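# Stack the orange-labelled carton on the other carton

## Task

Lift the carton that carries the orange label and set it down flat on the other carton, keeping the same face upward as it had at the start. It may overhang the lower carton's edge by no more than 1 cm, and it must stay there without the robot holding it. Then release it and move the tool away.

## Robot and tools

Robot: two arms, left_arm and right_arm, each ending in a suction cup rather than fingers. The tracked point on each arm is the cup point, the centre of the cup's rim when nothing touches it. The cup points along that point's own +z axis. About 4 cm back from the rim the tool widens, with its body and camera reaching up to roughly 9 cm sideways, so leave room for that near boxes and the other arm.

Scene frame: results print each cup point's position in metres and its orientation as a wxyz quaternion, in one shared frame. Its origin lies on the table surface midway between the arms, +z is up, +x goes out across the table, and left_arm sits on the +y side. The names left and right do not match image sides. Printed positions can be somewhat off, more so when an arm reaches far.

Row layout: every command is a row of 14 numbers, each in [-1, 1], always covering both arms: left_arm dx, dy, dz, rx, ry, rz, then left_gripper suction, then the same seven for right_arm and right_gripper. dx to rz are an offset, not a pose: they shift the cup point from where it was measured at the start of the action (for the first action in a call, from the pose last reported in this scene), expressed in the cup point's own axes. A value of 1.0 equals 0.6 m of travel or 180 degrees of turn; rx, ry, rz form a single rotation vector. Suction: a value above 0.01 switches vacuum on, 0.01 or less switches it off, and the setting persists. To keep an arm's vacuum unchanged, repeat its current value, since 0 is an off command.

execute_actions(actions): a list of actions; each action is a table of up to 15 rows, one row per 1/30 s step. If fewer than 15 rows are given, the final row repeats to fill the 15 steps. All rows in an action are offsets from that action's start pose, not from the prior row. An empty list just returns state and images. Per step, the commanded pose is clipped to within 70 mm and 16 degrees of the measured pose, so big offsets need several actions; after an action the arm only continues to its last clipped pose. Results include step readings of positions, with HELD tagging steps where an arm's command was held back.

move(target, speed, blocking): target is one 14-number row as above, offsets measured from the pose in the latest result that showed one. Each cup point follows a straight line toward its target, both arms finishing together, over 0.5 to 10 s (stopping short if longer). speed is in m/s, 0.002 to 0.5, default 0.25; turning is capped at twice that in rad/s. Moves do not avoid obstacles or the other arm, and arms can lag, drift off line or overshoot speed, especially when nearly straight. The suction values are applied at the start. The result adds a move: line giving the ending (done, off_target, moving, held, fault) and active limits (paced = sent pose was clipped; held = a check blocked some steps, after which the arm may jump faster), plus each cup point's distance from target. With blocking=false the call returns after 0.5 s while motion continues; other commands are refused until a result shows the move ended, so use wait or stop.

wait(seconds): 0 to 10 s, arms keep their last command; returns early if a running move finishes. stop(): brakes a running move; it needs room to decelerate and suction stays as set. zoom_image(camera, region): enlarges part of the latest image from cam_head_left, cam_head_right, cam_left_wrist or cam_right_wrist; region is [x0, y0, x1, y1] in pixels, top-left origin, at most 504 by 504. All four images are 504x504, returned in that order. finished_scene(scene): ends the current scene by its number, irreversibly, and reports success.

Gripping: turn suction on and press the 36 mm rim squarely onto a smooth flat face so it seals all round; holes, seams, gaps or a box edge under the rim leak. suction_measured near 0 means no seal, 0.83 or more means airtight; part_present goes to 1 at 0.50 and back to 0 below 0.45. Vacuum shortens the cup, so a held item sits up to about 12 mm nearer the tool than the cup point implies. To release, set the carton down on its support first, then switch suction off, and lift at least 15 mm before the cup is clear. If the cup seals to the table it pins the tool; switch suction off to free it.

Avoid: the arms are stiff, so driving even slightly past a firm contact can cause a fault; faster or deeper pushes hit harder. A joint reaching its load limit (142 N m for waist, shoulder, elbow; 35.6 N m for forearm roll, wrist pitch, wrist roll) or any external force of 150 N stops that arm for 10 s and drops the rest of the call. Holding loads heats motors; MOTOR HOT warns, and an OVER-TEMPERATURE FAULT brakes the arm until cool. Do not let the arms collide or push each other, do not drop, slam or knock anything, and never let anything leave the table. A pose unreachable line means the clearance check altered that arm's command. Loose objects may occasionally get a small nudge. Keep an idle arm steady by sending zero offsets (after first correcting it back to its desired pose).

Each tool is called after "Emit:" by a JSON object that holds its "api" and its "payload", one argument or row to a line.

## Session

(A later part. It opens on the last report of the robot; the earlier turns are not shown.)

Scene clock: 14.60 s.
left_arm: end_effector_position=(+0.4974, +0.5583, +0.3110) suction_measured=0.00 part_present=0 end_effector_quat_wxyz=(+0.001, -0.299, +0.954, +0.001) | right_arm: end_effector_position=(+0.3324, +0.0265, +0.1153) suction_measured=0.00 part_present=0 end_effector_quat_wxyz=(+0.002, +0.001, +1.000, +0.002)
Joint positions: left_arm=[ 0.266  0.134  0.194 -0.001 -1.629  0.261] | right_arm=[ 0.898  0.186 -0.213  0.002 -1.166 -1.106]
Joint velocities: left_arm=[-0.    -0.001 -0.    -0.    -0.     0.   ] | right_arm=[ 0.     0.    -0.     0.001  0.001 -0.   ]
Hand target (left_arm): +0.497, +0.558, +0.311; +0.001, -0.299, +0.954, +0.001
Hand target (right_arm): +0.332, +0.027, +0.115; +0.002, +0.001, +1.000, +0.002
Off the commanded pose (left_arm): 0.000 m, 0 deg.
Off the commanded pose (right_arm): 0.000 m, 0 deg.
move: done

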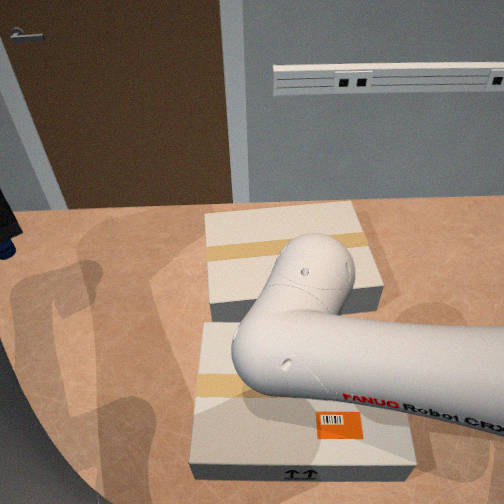

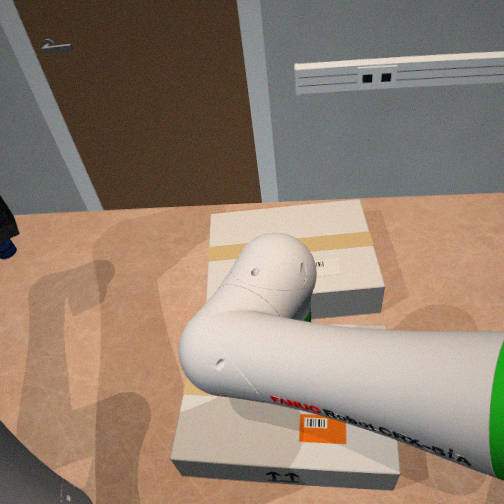

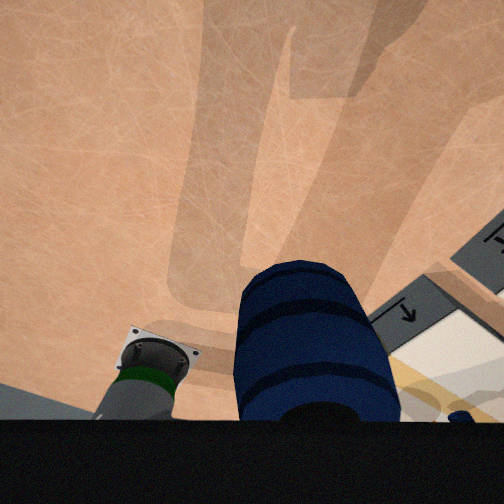

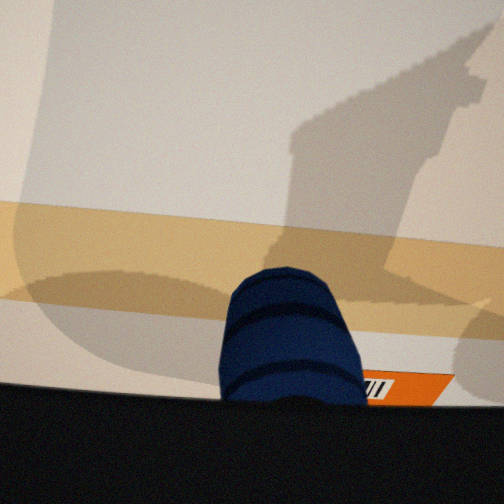

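Emit:
{"api": "move", "payload": {
  "target": [0,0,0,0,0,0,0,0.008,-0.117,0.02,0,0,0,0],
  "speed": 0.1
}}

Emit:
{"api": "move", "payload": {
  "target": [0,0,0,0,0,0,0,0,0,0.02,0,0,0,1],
  "speed": 0.025
}}

Emit:
{"api": "move", "payload": {
  "target": [0,0,0,0,0,0,0,0,0,-0.02,0,0,0,1],
  "speed": 0.02
}}

Scene clock: 15.90 s.
left_arm: end_effector_position=(+0.4974, +0.5583, +0.3110) suction_measured=0.00 part_present=0 end_effector_quat_wxyz=(+0.001, -0.299, +0.954, +0.001) | right_arm: end_effector_position=(+0.3274, -0.0436, +0.1030) suction_measured=0.00 part_present=0 end_effector_quat_wxyz=(+0.002, +0.001, +1.000, +0.002)
Joint positions: left_arm=[ 0.266  0.134  0.194 -0.001 -1.629  0.261] | right_arm=[ 0.832  0.07  -0.376  0.002 -1.12  -1.04 ]
Joint velocities: left_arm=[-0.001 -0.001 -0.    -0.     0.     0.001] | right_arm=[-0.002 -0.001  0.    -0.001 -0.002  0.   ]
Hand target (left_arm): +0.497, +0.558, +0.311; +0.001, -0.299, +0.954, +0.001
Hand target (right_arm): +0.327, -0.044, +0.103; +0.002, +0.001, +1.000, +0.002
Off the commanded pose (left_arm): 0.000 m, 0 deg.
Off the commanded pose (right_arm): 0.000 m, 0 deg.
move: done

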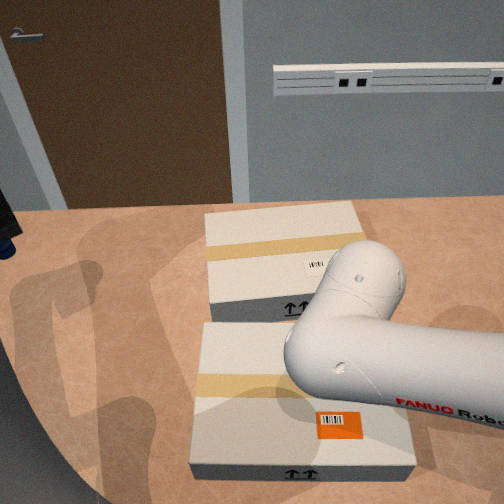

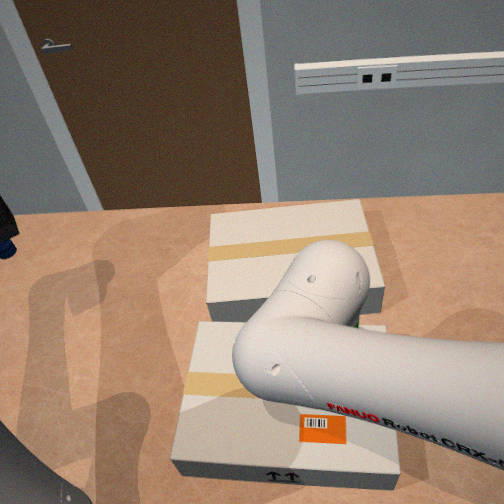

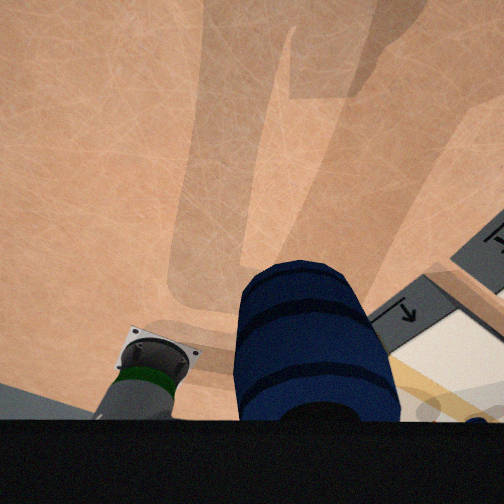

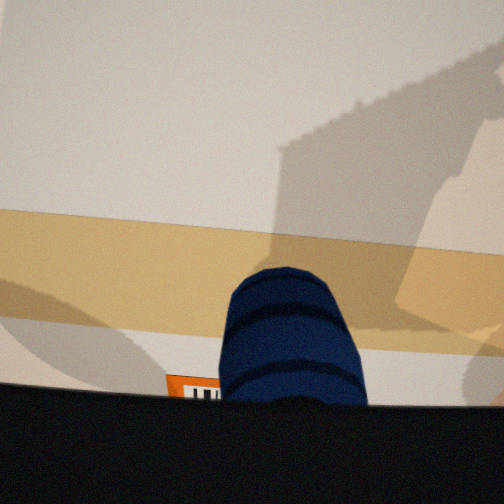

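Scene clock: 16.60 s.
left_arm: end_effector_position=(+0.4974, +0.5583, +0.3110) suction_measured=0.00 part_present=0 end_effector_quat_wxyz=(+0.001, -0.299, +0.954, +0.001) | right_arm: end_effector_position=(+0.3274, -0.0435, +0.0910) suction_measured=0.79 part_present=1 end_effector_quat_wxyz=(+0.002, +0.001, +1.000, +0.002)
Joint positions: left_arm=[ 0.266  0.134  0.194 -0.001 -1.629  0.261] | right_arm=[ 0.832  0.084 -0.392  0.002 -1.09  -1.04 ]
Joint velocities: left_arm=[-0.001 -0.    -0.    -0.    -0.     0.001] | right_arm=[ 0.    -0.     0.001 -0.001 -0.001 -0.001]
Hand target (left_arm): +0.497, +0.558, +0.311; +0.001, -0.299, +0.954, +0.001
Hand target (right_arm): +0.327, -0.044, +0.091; +0.002, +0.001, +1.000, +0.002
Off the commanded pose (left_arm): 0.000 m, 0 deg.
Off the commanded pose (right_arm): 0.000 m, 0 deg.
move: done

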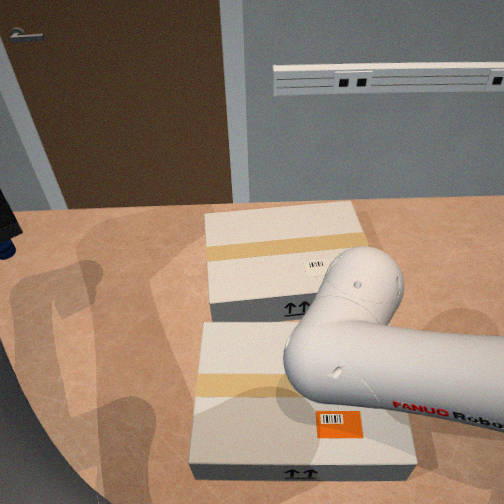

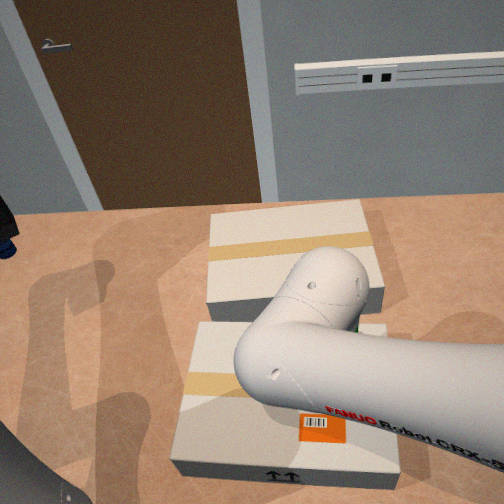

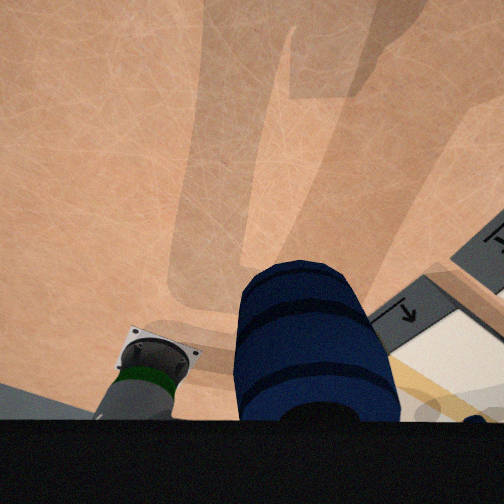

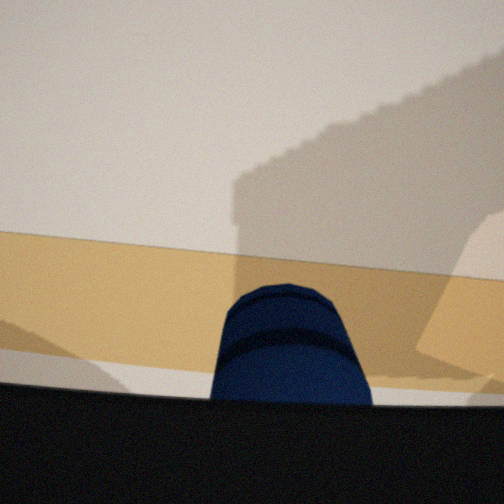

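Scene clock: 17.43 s.
left_arm: end_effector_position=(+0.4974, +0.5583, +0.3110) suction_measured=0.00 part_present=0 end_effector_quat_wxyz=(+0.001, -0.299, +0.954, +0.001) | right_arm: end_effector_position=(+0.3274, -0.0436, +0.1030) suction_measured=0.86 part_present=1 end_effector_quat_wxyz=(+0.002, +0.001, +1.000, +0.002)
Joint positions: left_arm=[ 0.266  0.134  0.194 -0.001 -1.629  0.261] | right_arm=[ 0.832  0.07  -0.376  0.002 -1.12  -1.04 ]
Joint velocities: left_arm=[-0.001 -0.    -0.     0.     0.001  0.   ] | right_arm=[ 0.001 -0.     0.002  0.001 -0.    -0.   ]
Hand target (left_arm): +0.497, +0.558, +0.311; +0.001, -0.299, +0.954, +0.001
Hand target (right_arm): +0.327, -0.044, +0.103; +0.002, +0.001, +1.000, +0.002
Off the commanded pose (left_arm): 0.000 m, 0 deg.
Off the commanded pose (right_arm): 0.000 m, 0 deg.
move: done

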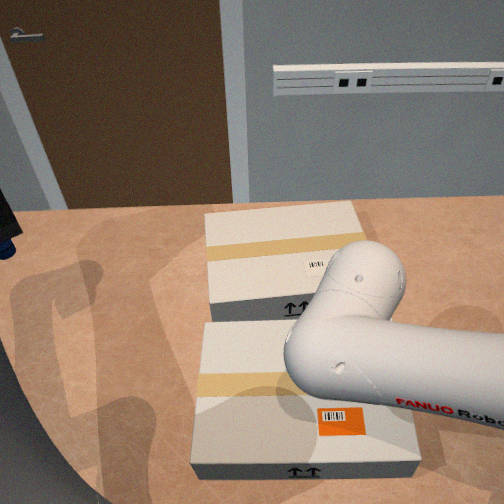

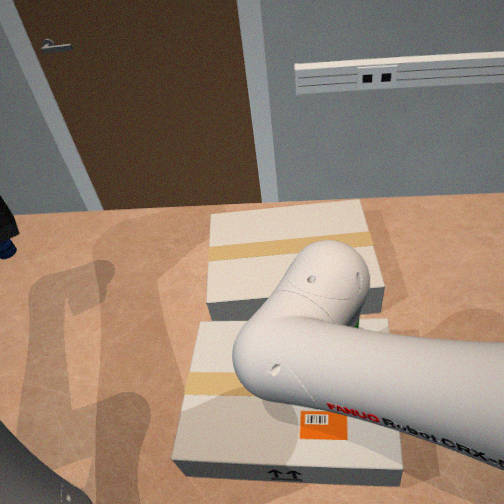

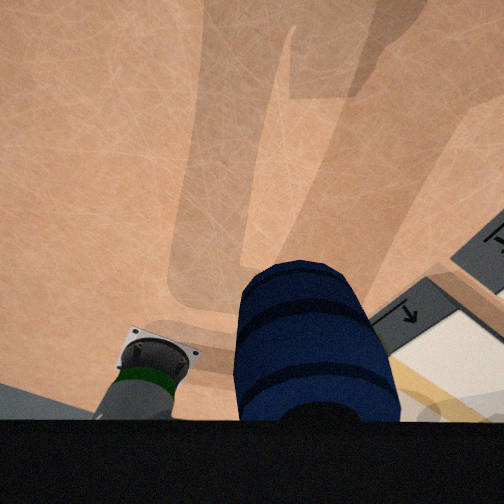

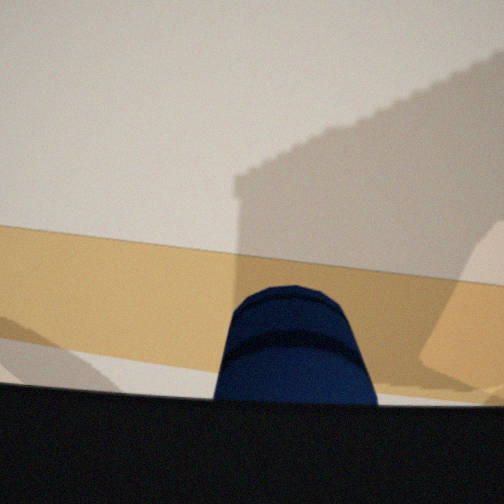

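Emit:
{"api": "move", "payload": {
  "target": [0.571,-0.361,0.302,0,0,0.193,0,0,0,0.027,0,0,0,1],
  "speed": 0.3
}}

Emit:
{"api": "execute_actions", "payload": {
  "actions": [
    [[0,0,0,0,0,0,0,0,0,0,0,0,0,0],[0,0,0,0,0,0,0,0,0,0,0,0,0,0],[0,0,0,0,0,0,0,0,0,0,0,0,0,0],[0,0,0,0,0,0,0,0,0,0,0,0,0,0],[0,0,0,0,0,0,0,0,0,0,0,0,0,0],[0,0,0,0,0,0,0,0,0,0,0,0,0,0],[0,0,0,0,0,0,0,0,0,0,0,0,0,0],[0,0,0,0,0,0,0,0,0,-0.005,0,0,0,0],[0,0,0,0,0,0,0,0,0,-0.01,0,0,0,0],[0,0,0,0,0,0,0,0,0,-0.015,0,0,0,0],[0,0,0,0,0,0,0,0,0,-0.02,0,0,0,0],[0,0,0,0,0,0,0,0,0,-0.028,0,0,0,0],[0,0,0,0,0,0,0,0,0,-0.035,0,0,0,0],[0,0,0,0,0,0,0,0,0,-0.04,0,0,0,0],[0,0,0,0,0,0,0,0,0,-0.045,0,0,0,0]]
  ]
}}

Emit:
{"api": "wait", "payload": {
  "seconds": 0.4
}}

Scene clock: 21.00 s.
left_arm: end_effector_position=(+0.3395, +0.1838, +0.1298) suction_measured=0.00 part_present=0 end_effector_quat_wxyz=(+0.001, -0.000, +1.000, +0.000) | right_arm: end_effector_position=(+0.3274, -0.0435, +0.0868) suction_measured=0.85 part_present=1 end_effector_quat_wxyz=(+0.002, +0.001, +1.000, +0.002)
Joint positions: left_arm=[-0.576  0.14  -0.229 -0.001 -1.2    0.496] | right_arm=[ 0.832  0.089 -0.397  0.002 -1.079 -1.04 ]
Joint velocities: left_arm=[-0.     0.002  0.     0.     0.001  0.   ] | right_arm=[-0.002 -0.     0.003  0.001  0.001  0.   ]
Hand target (left_arm): +0.339, +0.184, +0.130; +0.001, -0.000, +1.000, +0.000
Hand target (right_arm): +0.327, -0.044, +0.087; +0.002, +0.001, +1.000, +0.002
Off the commanded pose (left_arm): 0.002 m, 0 deg.
Off the commanded pose (right_arm): 0.000 m, 0 deg.
move: done

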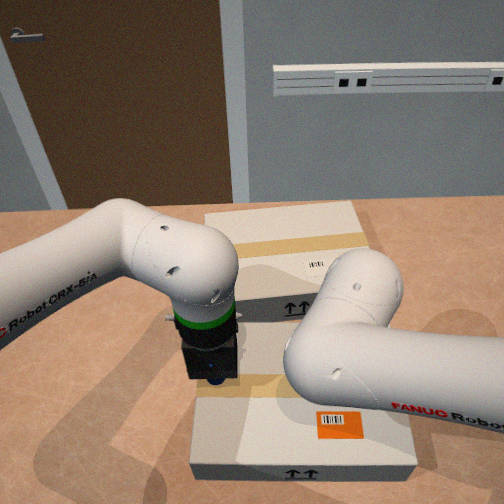

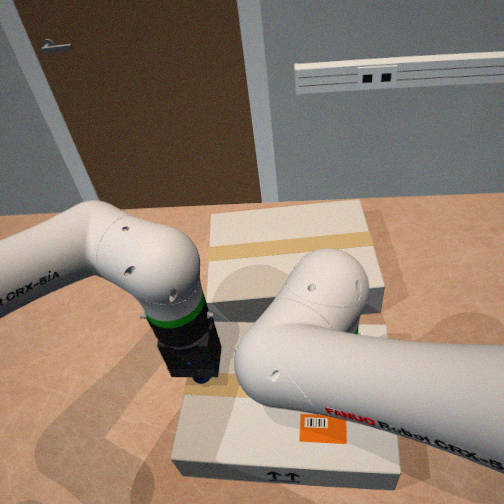

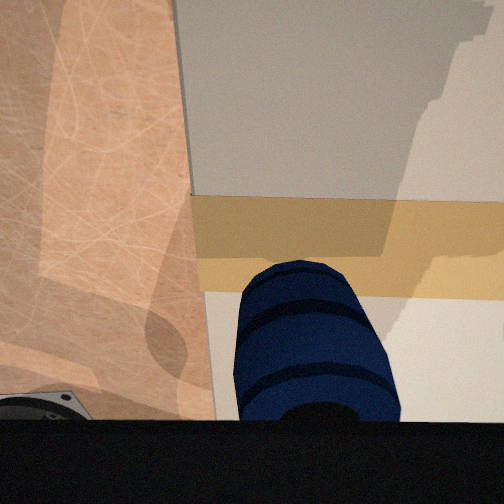

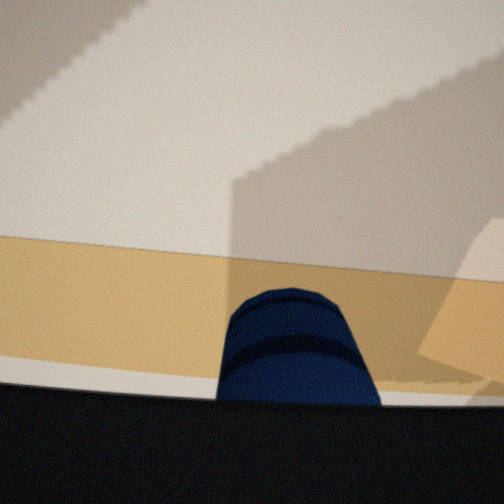

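Scene clock: 21.50 s.
left_arm: end_effector_position=(+0.3395, +0.1838, +0.1298) suction_measured=0.00 part_present=0 end_effector_quat_wxyz=(+0.001, -0.000, +1.000, +0.000) | right_arm: end_effector_position=(+0.3274, -0.0436, +0.1074) suction_measured=0.00 part_present=0 end_effector_quat_wxyz=(+0.002, +0.001, +1.000, +0.002)
Joint positions: left_arm=[-0.576  0.14  -0.229 -0.001 -1.2    0.496] | right_arm=[ 0.832  0.064 -0.37   0.002 -1.13  -1.04 ]
Joint velocities: left_arm=[-0.001  0.001 -0.001  0.    -0.001 -0.   ] | right_arm=[ 0.001 -0.124  0.148  0.001 -0.265  0.   ]
Hand target (left_arm): +0.339, +0.184, +0.130; +0.001, -0.000, +1.000, +0.000
Hand target (right_arm): +0.327, -0.044, +0.114; +0.002, +0.001, +1.000, +0.002
Off the commanded pose (left_arm): 0.000 m, 0 deg.
Off the commanded pose (right_arm): 0.006 m, 0 deg.
Step readings (end_effector_position):
0: left_arm (+0.3395, +0.1838, +0.1298) | right_arm (+0.3274, -0.0435, +0.0868)
1: left_arm (+0.3395, +0.1838, +0.1298) | right_arm (+0.3274, -0.0435, +0.0868)
2: left_arm (+0.3395, +0.1838, +0.1298) | right_arm (+0.3276, -0.0436, +0.0868)
4: left_arm (+0.3395, +0.1838, +0.1298) | right_arm (+0.3276, -0.0436, +0.0868)
8: left_arm (+0.3395, +0.1838, +0.1298) | right_arm (+0.3276, -0.0436, +0.0868)
15: end_effector_position above

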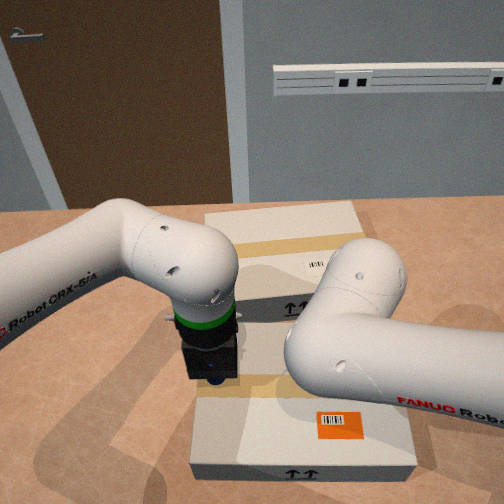

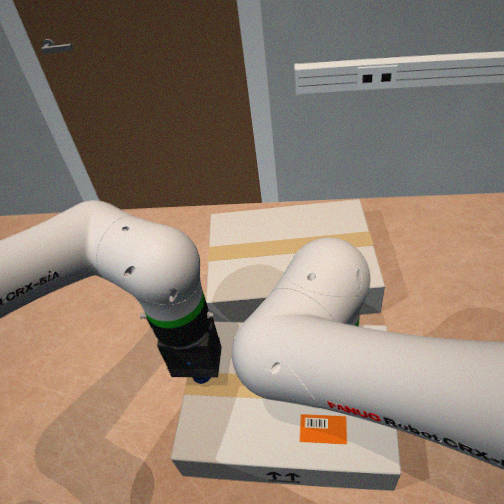

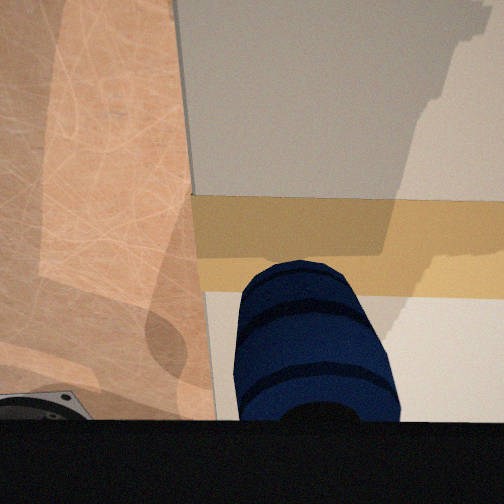

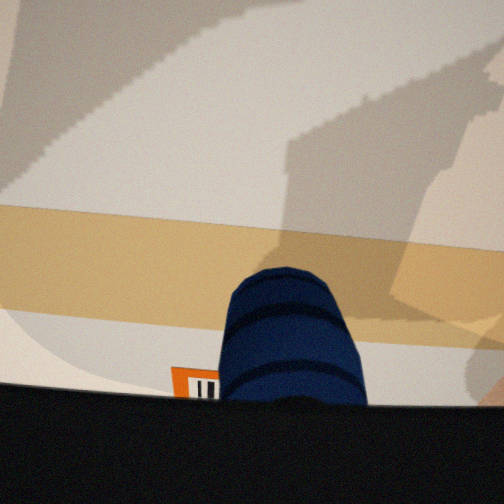

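Scene clock: 21.90 s.
left_arm: end_effector_position=(+0.3395, +0.1838, +0.1298) suction_measured=0.00 part_present=0 end_effector_quat_wxyz=(+0.001, -0.000, +1.000, +0.000) | right_arm: end_effector_position=(+0.3273, -0.0437, +0.1136) suction_measured=0.00 part_present=0 end_effector_quat_wxyz=(+0.002, +0.001, +1.000, +0.002)
Joint positions: left_arm=[-0.576  0.14  -0.229 -0.001 -1.2    0.496] | right_arm=[ 0.832  0.058 -0.361  0.002 -1.146 -1.04 ]
Joint velocities: left_arm=[ 0.001 -0.001 -0.    -0.    -0.001 -0.001] | right_arm=[ 0.001  0.     0.002 -0.    -0.    -0.   ]
Hand target (left_arm): +0.339, +0.184, +0.130; +0.001, -0.000, +1.000, +0.000
Hand target (right_arm): +0.327, -0.044, +0.114; +0.002, +0.001, +1.000, +0.002
Off the commanded pose (left_arm): 0.000 m, 0 deg.
Off the commanded pose (right_arm): 0.000 m, 0 deg.
wait: 0.40 s; at rest by 0.23 s

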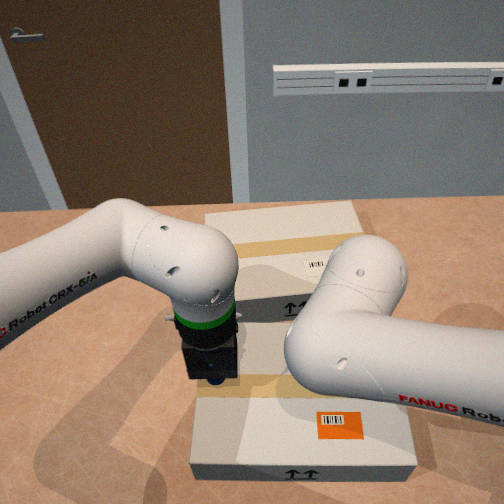

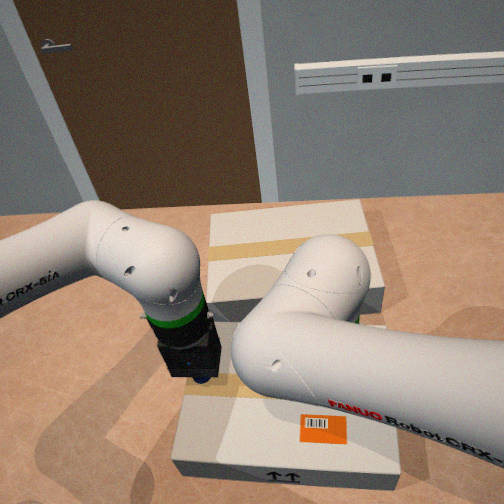

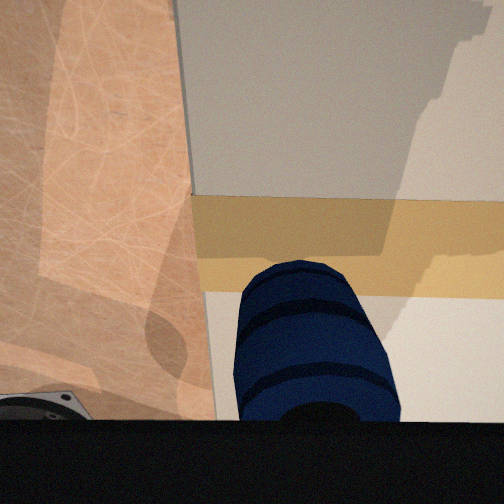

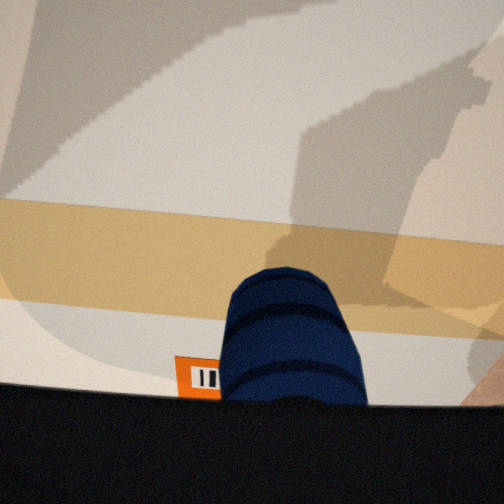

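Emit:
{"api": "move", "payload": {
  "target": [0,0,0.043,0,0,0,0,0.0043,-0.127,0.016,0,0,0,0],
  "speed": 0.1
}}

Scene clock: 23.03 s.
left_arm: end_effector_position=(+0.3395, +0.1839, +0.1040) suction_measured=0.00 part_present=0 end_effector_quat_wxyz=(+0.001, -0.000, +1.000, +0.000) | right_arm: end_effector_position=(+0.3245, -0.1198, +0.1038) suction_measured=0.00 part_present=0 end_effector_quat_wxyz=(+0.002, +0.001, +1.000, +0.002)
Joint positions: left_arm=[-0.576  0.165 -0.265 -0.001 -1.139  0.496] | right_arm=[ 0.73  -0.058 -0.502  0.002 -1.121 -0.939]
Joint velocities: left_arm=[-0.001 -0.001  0.001  0.    -0.001  0.001] | right_arm=[-0.002 -0.     0.001 -0.001 -0.001  0.   ]
Hand target (left_arm): +0.339, +0.184, +0.104; +0.001, -0.000, +1.000, +0.000
Hand target (right_arm): +0.325, -0.120, +0.104; +0.002, +0.001, +1.000, +0.002
Off the commanded pose (left_arm): 0.000 m, 0 deg.
Off the commanded pose (right_arm): 0.000 m, 0 deg.
move: done

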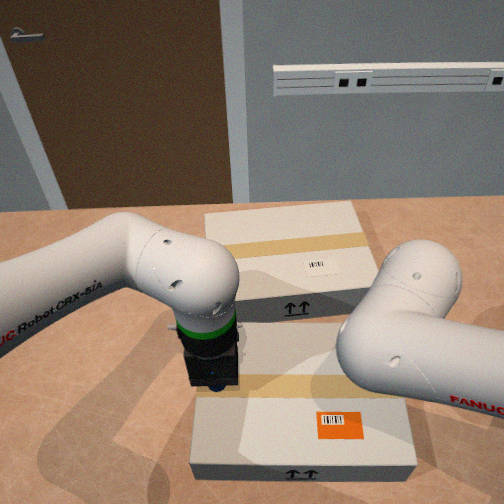

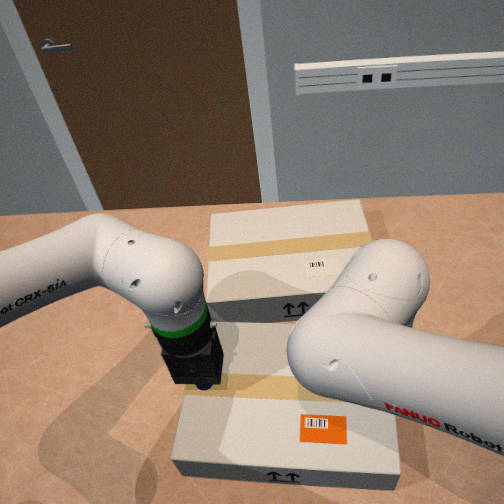

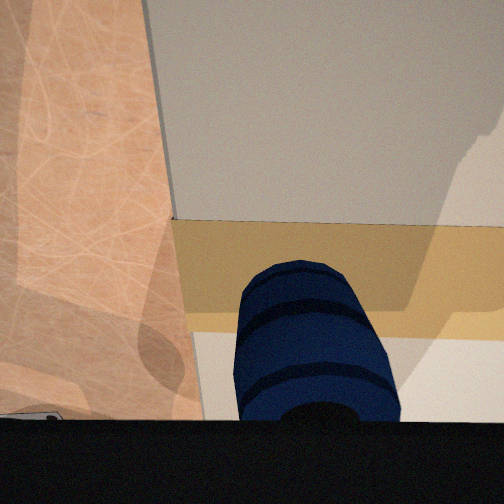

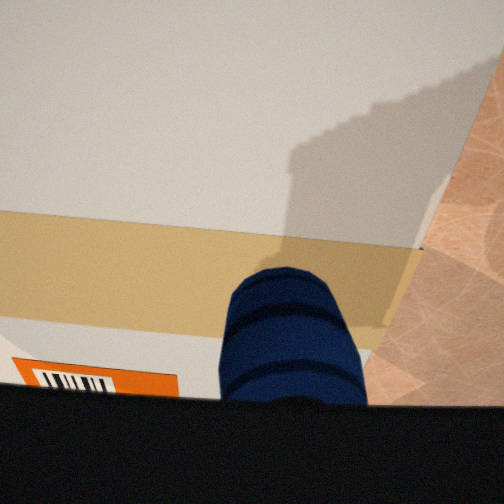

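Emit:
{"api": "move", "payload": {
  "target": [-0.004,0,0.02,0,0,0,1,0,0,0.02,0,0,0,1],
  "speed": 0.025
}}

Emit:
{"api": "move", "payload": {
  "target": [0,0,-0.03,0,0,0,1,0,0,-0.03,0,0,0,1],
  "speed": 0.025
}}

Scene clock: 23.80 s.
left_arm: end_effector_position=(+0.3418, +0.1839, +0.0919) suction_measured=0.73 part_present=1 end_effector_quat_wxyz=(+0.001, -0.000, +1.000, +0.000) | right_arm: end_effector_position=(+0.3246, -0.1198, +0.0917) suction_measured=0.78 part_present=1 end_effector_quat_wxyz=(+0.002, +0.001, +1.000, +0.002)
Joint positions: left_arm=[-0.573  0.182 -0.276 -0.001 -1.111  0.494] | right_arm=[ 0.73  -0.043 -0.519  0.001 -1.089 -0.939]
Joint velocities: left_arm=[-0.001 -0.     0.     0.    -0.    -0.001] | right_arm=[ 0.001  0.     0.002 -0.    -0.     0.   ]
Hand target (left_arm): +0.342, +0.184, +0.092; +0.001, -0.000, +1.000, +0.000
Hand target (right_arm): +0.325, -0.120, +0.092; +0.002, +0.001, +1.000, +0.002
Off the commanded pose (left_arm): 0.000 m, 0 deg.
Off the commanded pose (right_arm): 0.000 m, 0 deg.
move: done

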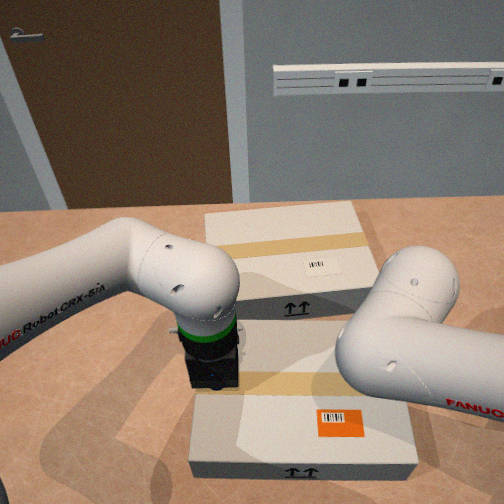

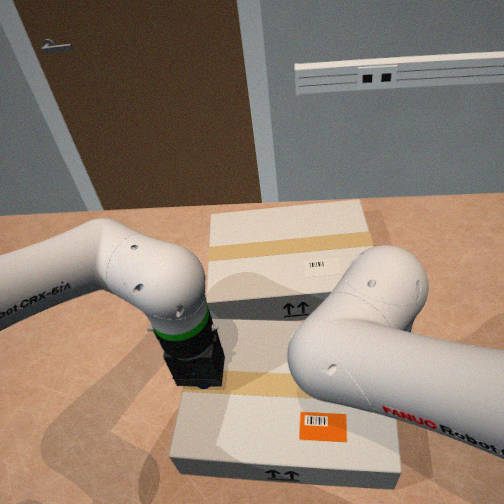

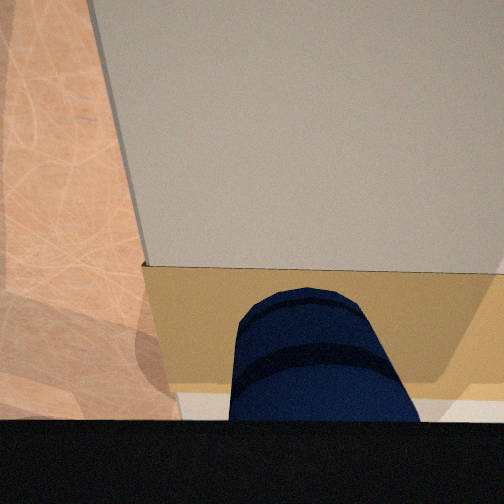

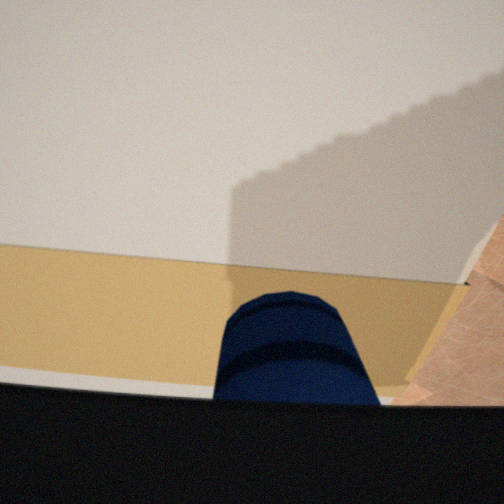

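Scene clock: 24.73 s.
left_arm: end_effector_position=(+0.3418, +0.1839, +0.1099) suction_measured=0.93 part_present=1 end_effector_quat_wxyz=(+0.001, -0.000, +1.000, +0.000) | right_arm: end_effector_position=(+0.3245, -0.1198, +0.1097) suction_measured=0.85 part_present=1 end_effector_quat_wxyz=(+0.002, +0.001, +1.000, +0.002)
Joint positions: left_arm=[-0.573  0.163 -0.253 -0.001 -1.154  0.494] | right_arm=[ 0.73  -0.065 -0.494  0.001 -1.136 -0.939]
Joint velocities: left_arm=[ 0.001 -0.001  0.001  0.    -0.001 -0.001] | right_arm=[ 0.001 -0.    -0.001 -0.     0.    -0.   ]
Hand target (left_arm): +0.342, +0.184, +0.110; +0.001, -0.000, +1.000, +0.000
Hand target (right_arm): +0.324, -0.120, +0.110; +0.002, +0.001, +1.000, +0.002
Off the commanded pose (left_arm): 0.000 m, 0 deg.
Off the commanded pose (right_arm): 0.000 m, 0 deg.
move: done

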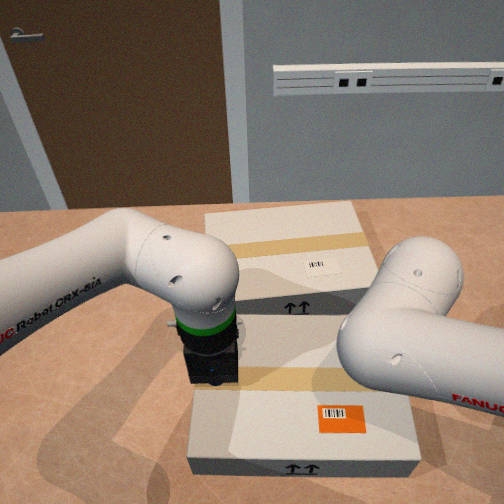

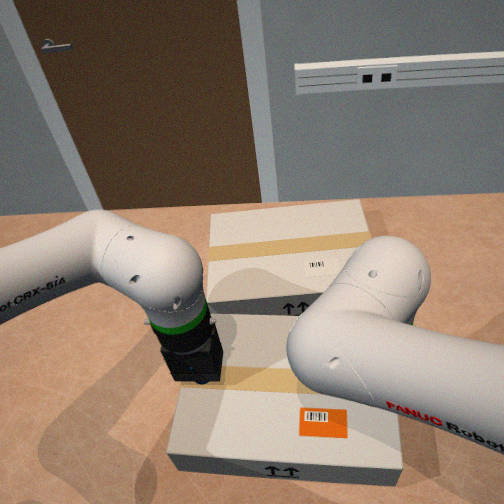

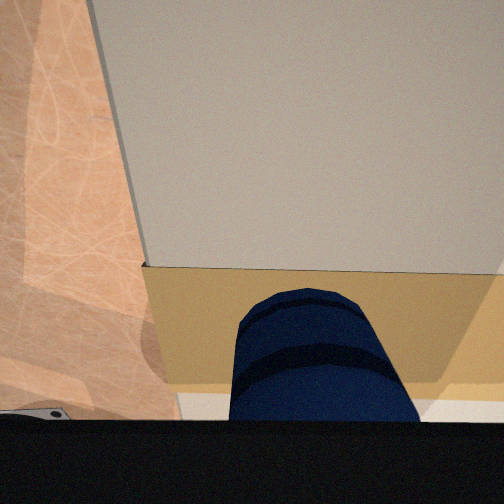

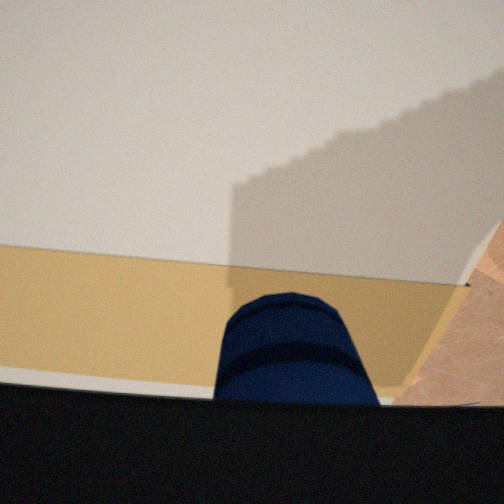

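Emit:
{"api": "move", "payload": {
  "target": [0,0,-0.17,0,0,0,1,0,0,-0.17,0,0,0,1],
  "speed": 0.1
}}

Emit:
{"api": "zoom_image", "payload": {
  "camera": "cam_head_left",
  "region": [170, 170, 420, 340]
}}

Scene clock: 26.23 s.
left_arm: end_effector_position=(+0.3420, +0.1838, +0.2120) suction_measured=0.93 part_present=1 end_effector_quat_wxyz=(+0.001, -0.000, +1.000, +0.000) | right_arm: end_effector_position=(+0.3239, -0.1203, +0.2119) suction_measured=0.85 part_present=1 end_effector_quat_wxyz=(+0.002, +0.001, +1.000, +0.002)
Joint positions: left_arm=[-0.573  0.089 -0.086 -0.001 -1.394  0.494] | right_arm=[ 0.731 -0.147 -0.318  0.001 -1.394 -0.939]
Joint velocities: left_arm=[ 0.    -0.     0.    -0.002  0.001 -0.001] | right_arm=[ 0.002 -0.001 -0.001 -0.002 -0.002 -0.   ]
Hand target (left_arm): +0.342, +0.184, +0.212; +0.001, -0.000, +1.000, +0.000
Hand target (right_arm): +0.324, -0.120, +0.212; +0.002, +0.001, +1.000, +0.002
Off the commanded pose (left_arm): 0.000 m, 0 deg.
Off the commanded pose (right_arm): 0.000 m, 0 deg.
move: done

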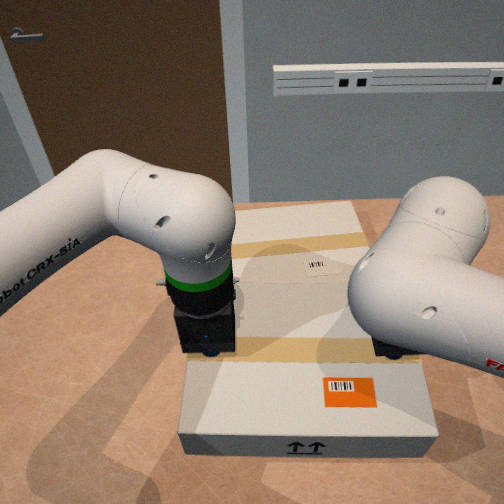

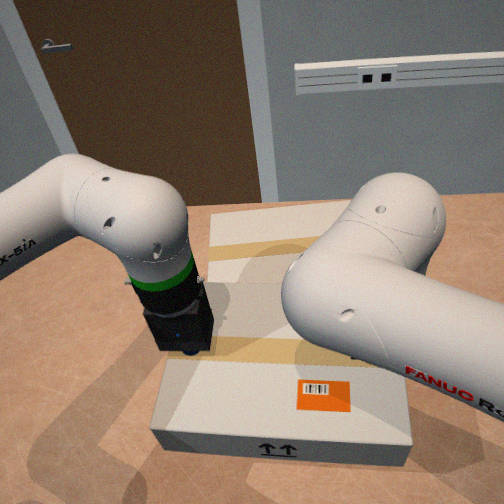

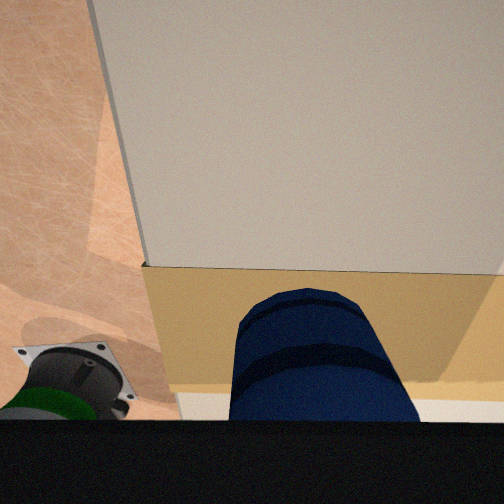

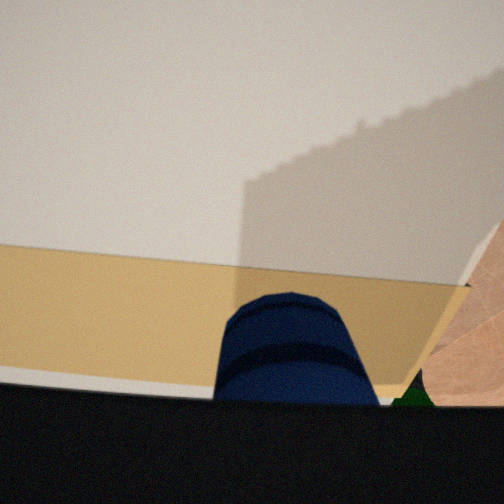

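Region (170, 170, 420, 340) of cam_head_left's 504x504 image, scaled by 2.016, with more detail than that image has; it fills the top 343 rows of this view, and the rest is white.

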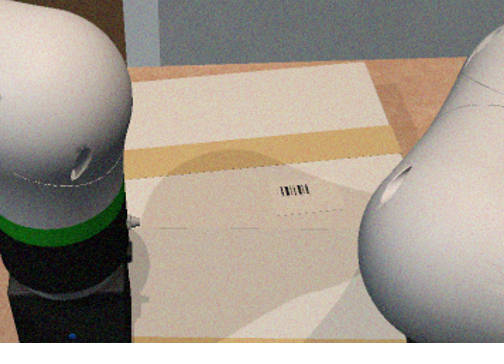

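Emit:
{"api": "move", "payload": {
  "target": [-0.560,-0.0085,0,0,0,-0.042,1,-0.6285,-0.0072,0,0,0,-0.042,1],
  "speed": 0.12
}}

Scene clock: 29.80 s.
left_arm: end_effector_position=(+0.6779, +0.1796, +0.2112) suction_measured=0.93 part_present=1 end_effector_quat_wxyz=(+0.001, -0.067, +0.998, +0.000) | right_arm: end_effector_position=(+0.7010, -0.1264, +0.2139) suction_measured=0.85 part_present=1 end_effector_quat_wxyz=(+0.003, -0.065, +0.998, +0.002)
Joint positions: left_arm=[-0.368  0.916  1.109 -0.001 -1.763  0.42 ] | right_arm=[ 0.267  0.78   0.882 -0.    -1.665 -0.342]
Joint velocities: left_arm=[ 0.004  0.002  0.004 -0.001 -0.002  0.003] | right_arm=[-0.002  0.001  0.     0.    -0.001  0.   ]
Hand target (left_arm): +0.678, +0.179, +0.211; +0.001, -0.066, +0.998, +0.000
Hand target (right_arm): +0.701, -0.126, +0.214; +0.003, -0.065, +0.998, +0.002
Off the commanded pose (left_arm): 0.002 m, 0 deg.
Off the commanded pose (right_arm): 0.001 m, 0 deg.
move: done

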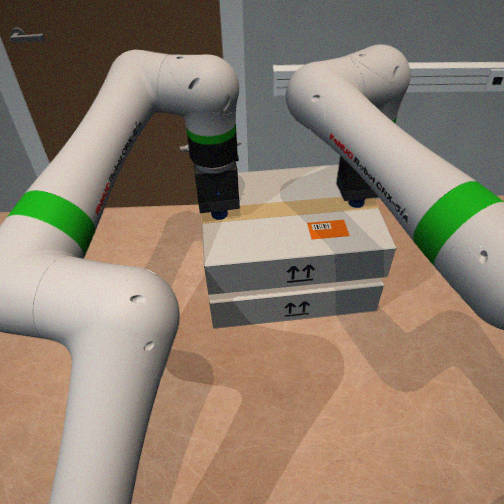

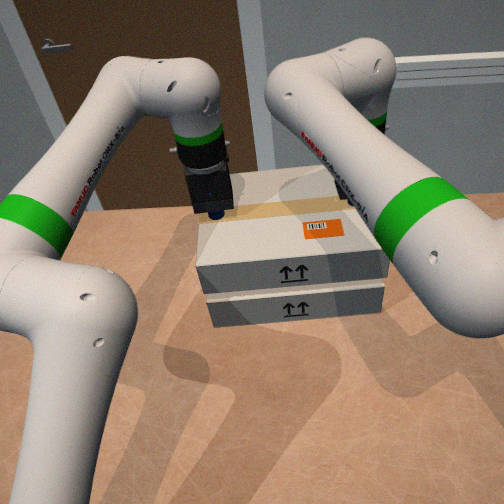

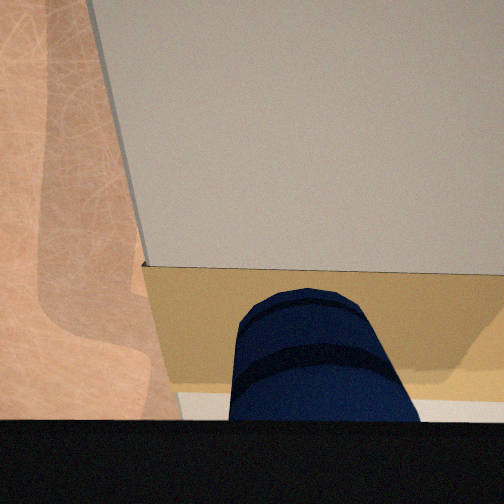

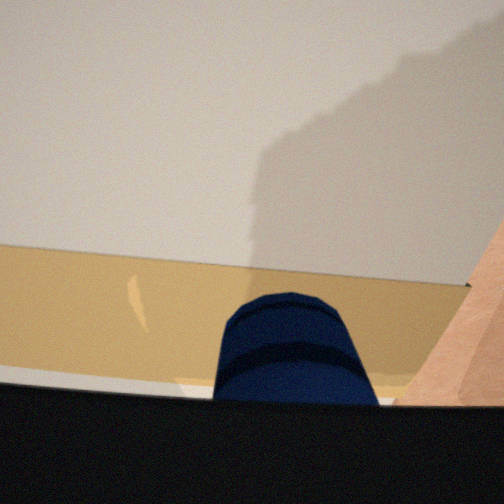

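Emit:
{"api": "move", "payload": {
  "target": [0,-0.001,0.032,0,0,0,1,0,0.003,0.0365,0,0,0,1],
  "speed": 0.03
}}

Emit:
{"api": "zoom_image", "payload": {
  "camera": "cam_head_left",
  "region": [180, 200, 420, 340]
}}

Emit:
{"api": "zoom_image", "payload": {
  "camera": "cam_head_right",
  "region": [180, 200, 420, 340]
}}

Scene clock: 30.87 s.
left_arm: end_effector_position=(+0.6780, +0.1790, +0.1921) suction_measured=0.93 part_present=1 end_effector_quat_wxyz=(+0.001, -0.067, +0.998, +0.000) | right_arm: end_effector_position=(+0.7009, -0.1245, +0.1920) suction_measured=0.85 part_present=1 end_effector_quat_wxyz=(+0.003, -0.065, +0.998, +0.002)
Joint positions: left_arm=[-0.369  0.901  1.038 -0.001 -1.706  0.421] | right_arm=[ 0.269  0.776  0.823 -0.    -1.611 -0.345]
Joint velocities: left_arm=[-0.002 -0.    -0.     0.    -0.    -0.   ] | right_arm=[-0.001  0.001 -0.001  0.002  0.001 -0.   ]
Hand target (left_arm): +0.678, +0.179, +0.192; +0.001, -0.067, +0.998, +0.000
Hand target (right_arm): +0.701, -0.125, +0.192; +0.003, -0.065, +0.998, +0.002
Off the commanded pose (left_arm): 0.000 m, 0 deg.
Off the commanded pose (right_arm): 0.000 m, 0 deg.
move: done

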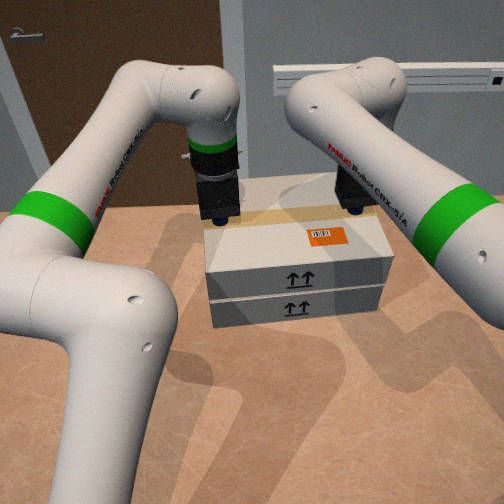

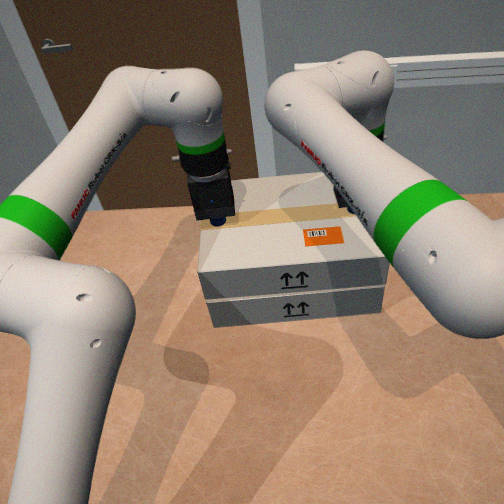

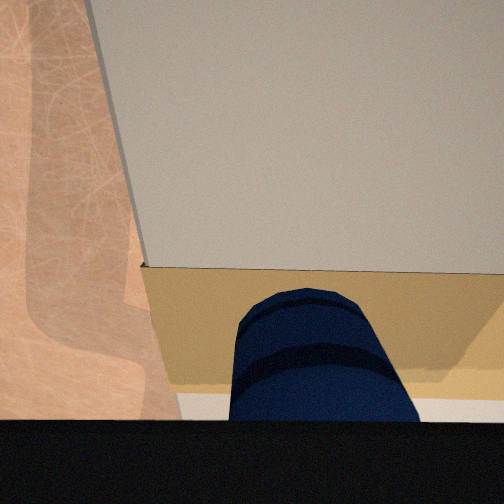

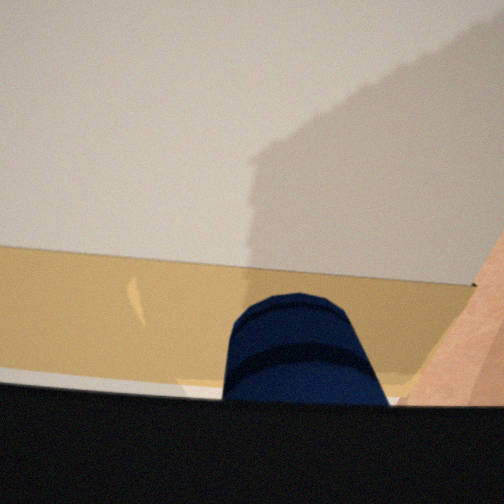

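Region (180, 200, 420, 340) of cam_head_left's 504x504 image, scaled by 2.100, with more detail than that image has; it fills the top 294 rows of this view, and the rest is white.

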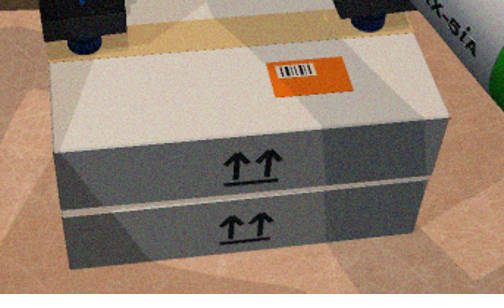

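Region (180, 200, 420, 340) of cam_head_right's 504x504 image, scaled by 2.100, with more detail than that image has; it fills the top 294 rows of this view, and the rest is white.

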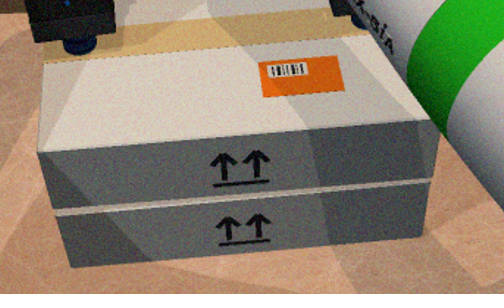

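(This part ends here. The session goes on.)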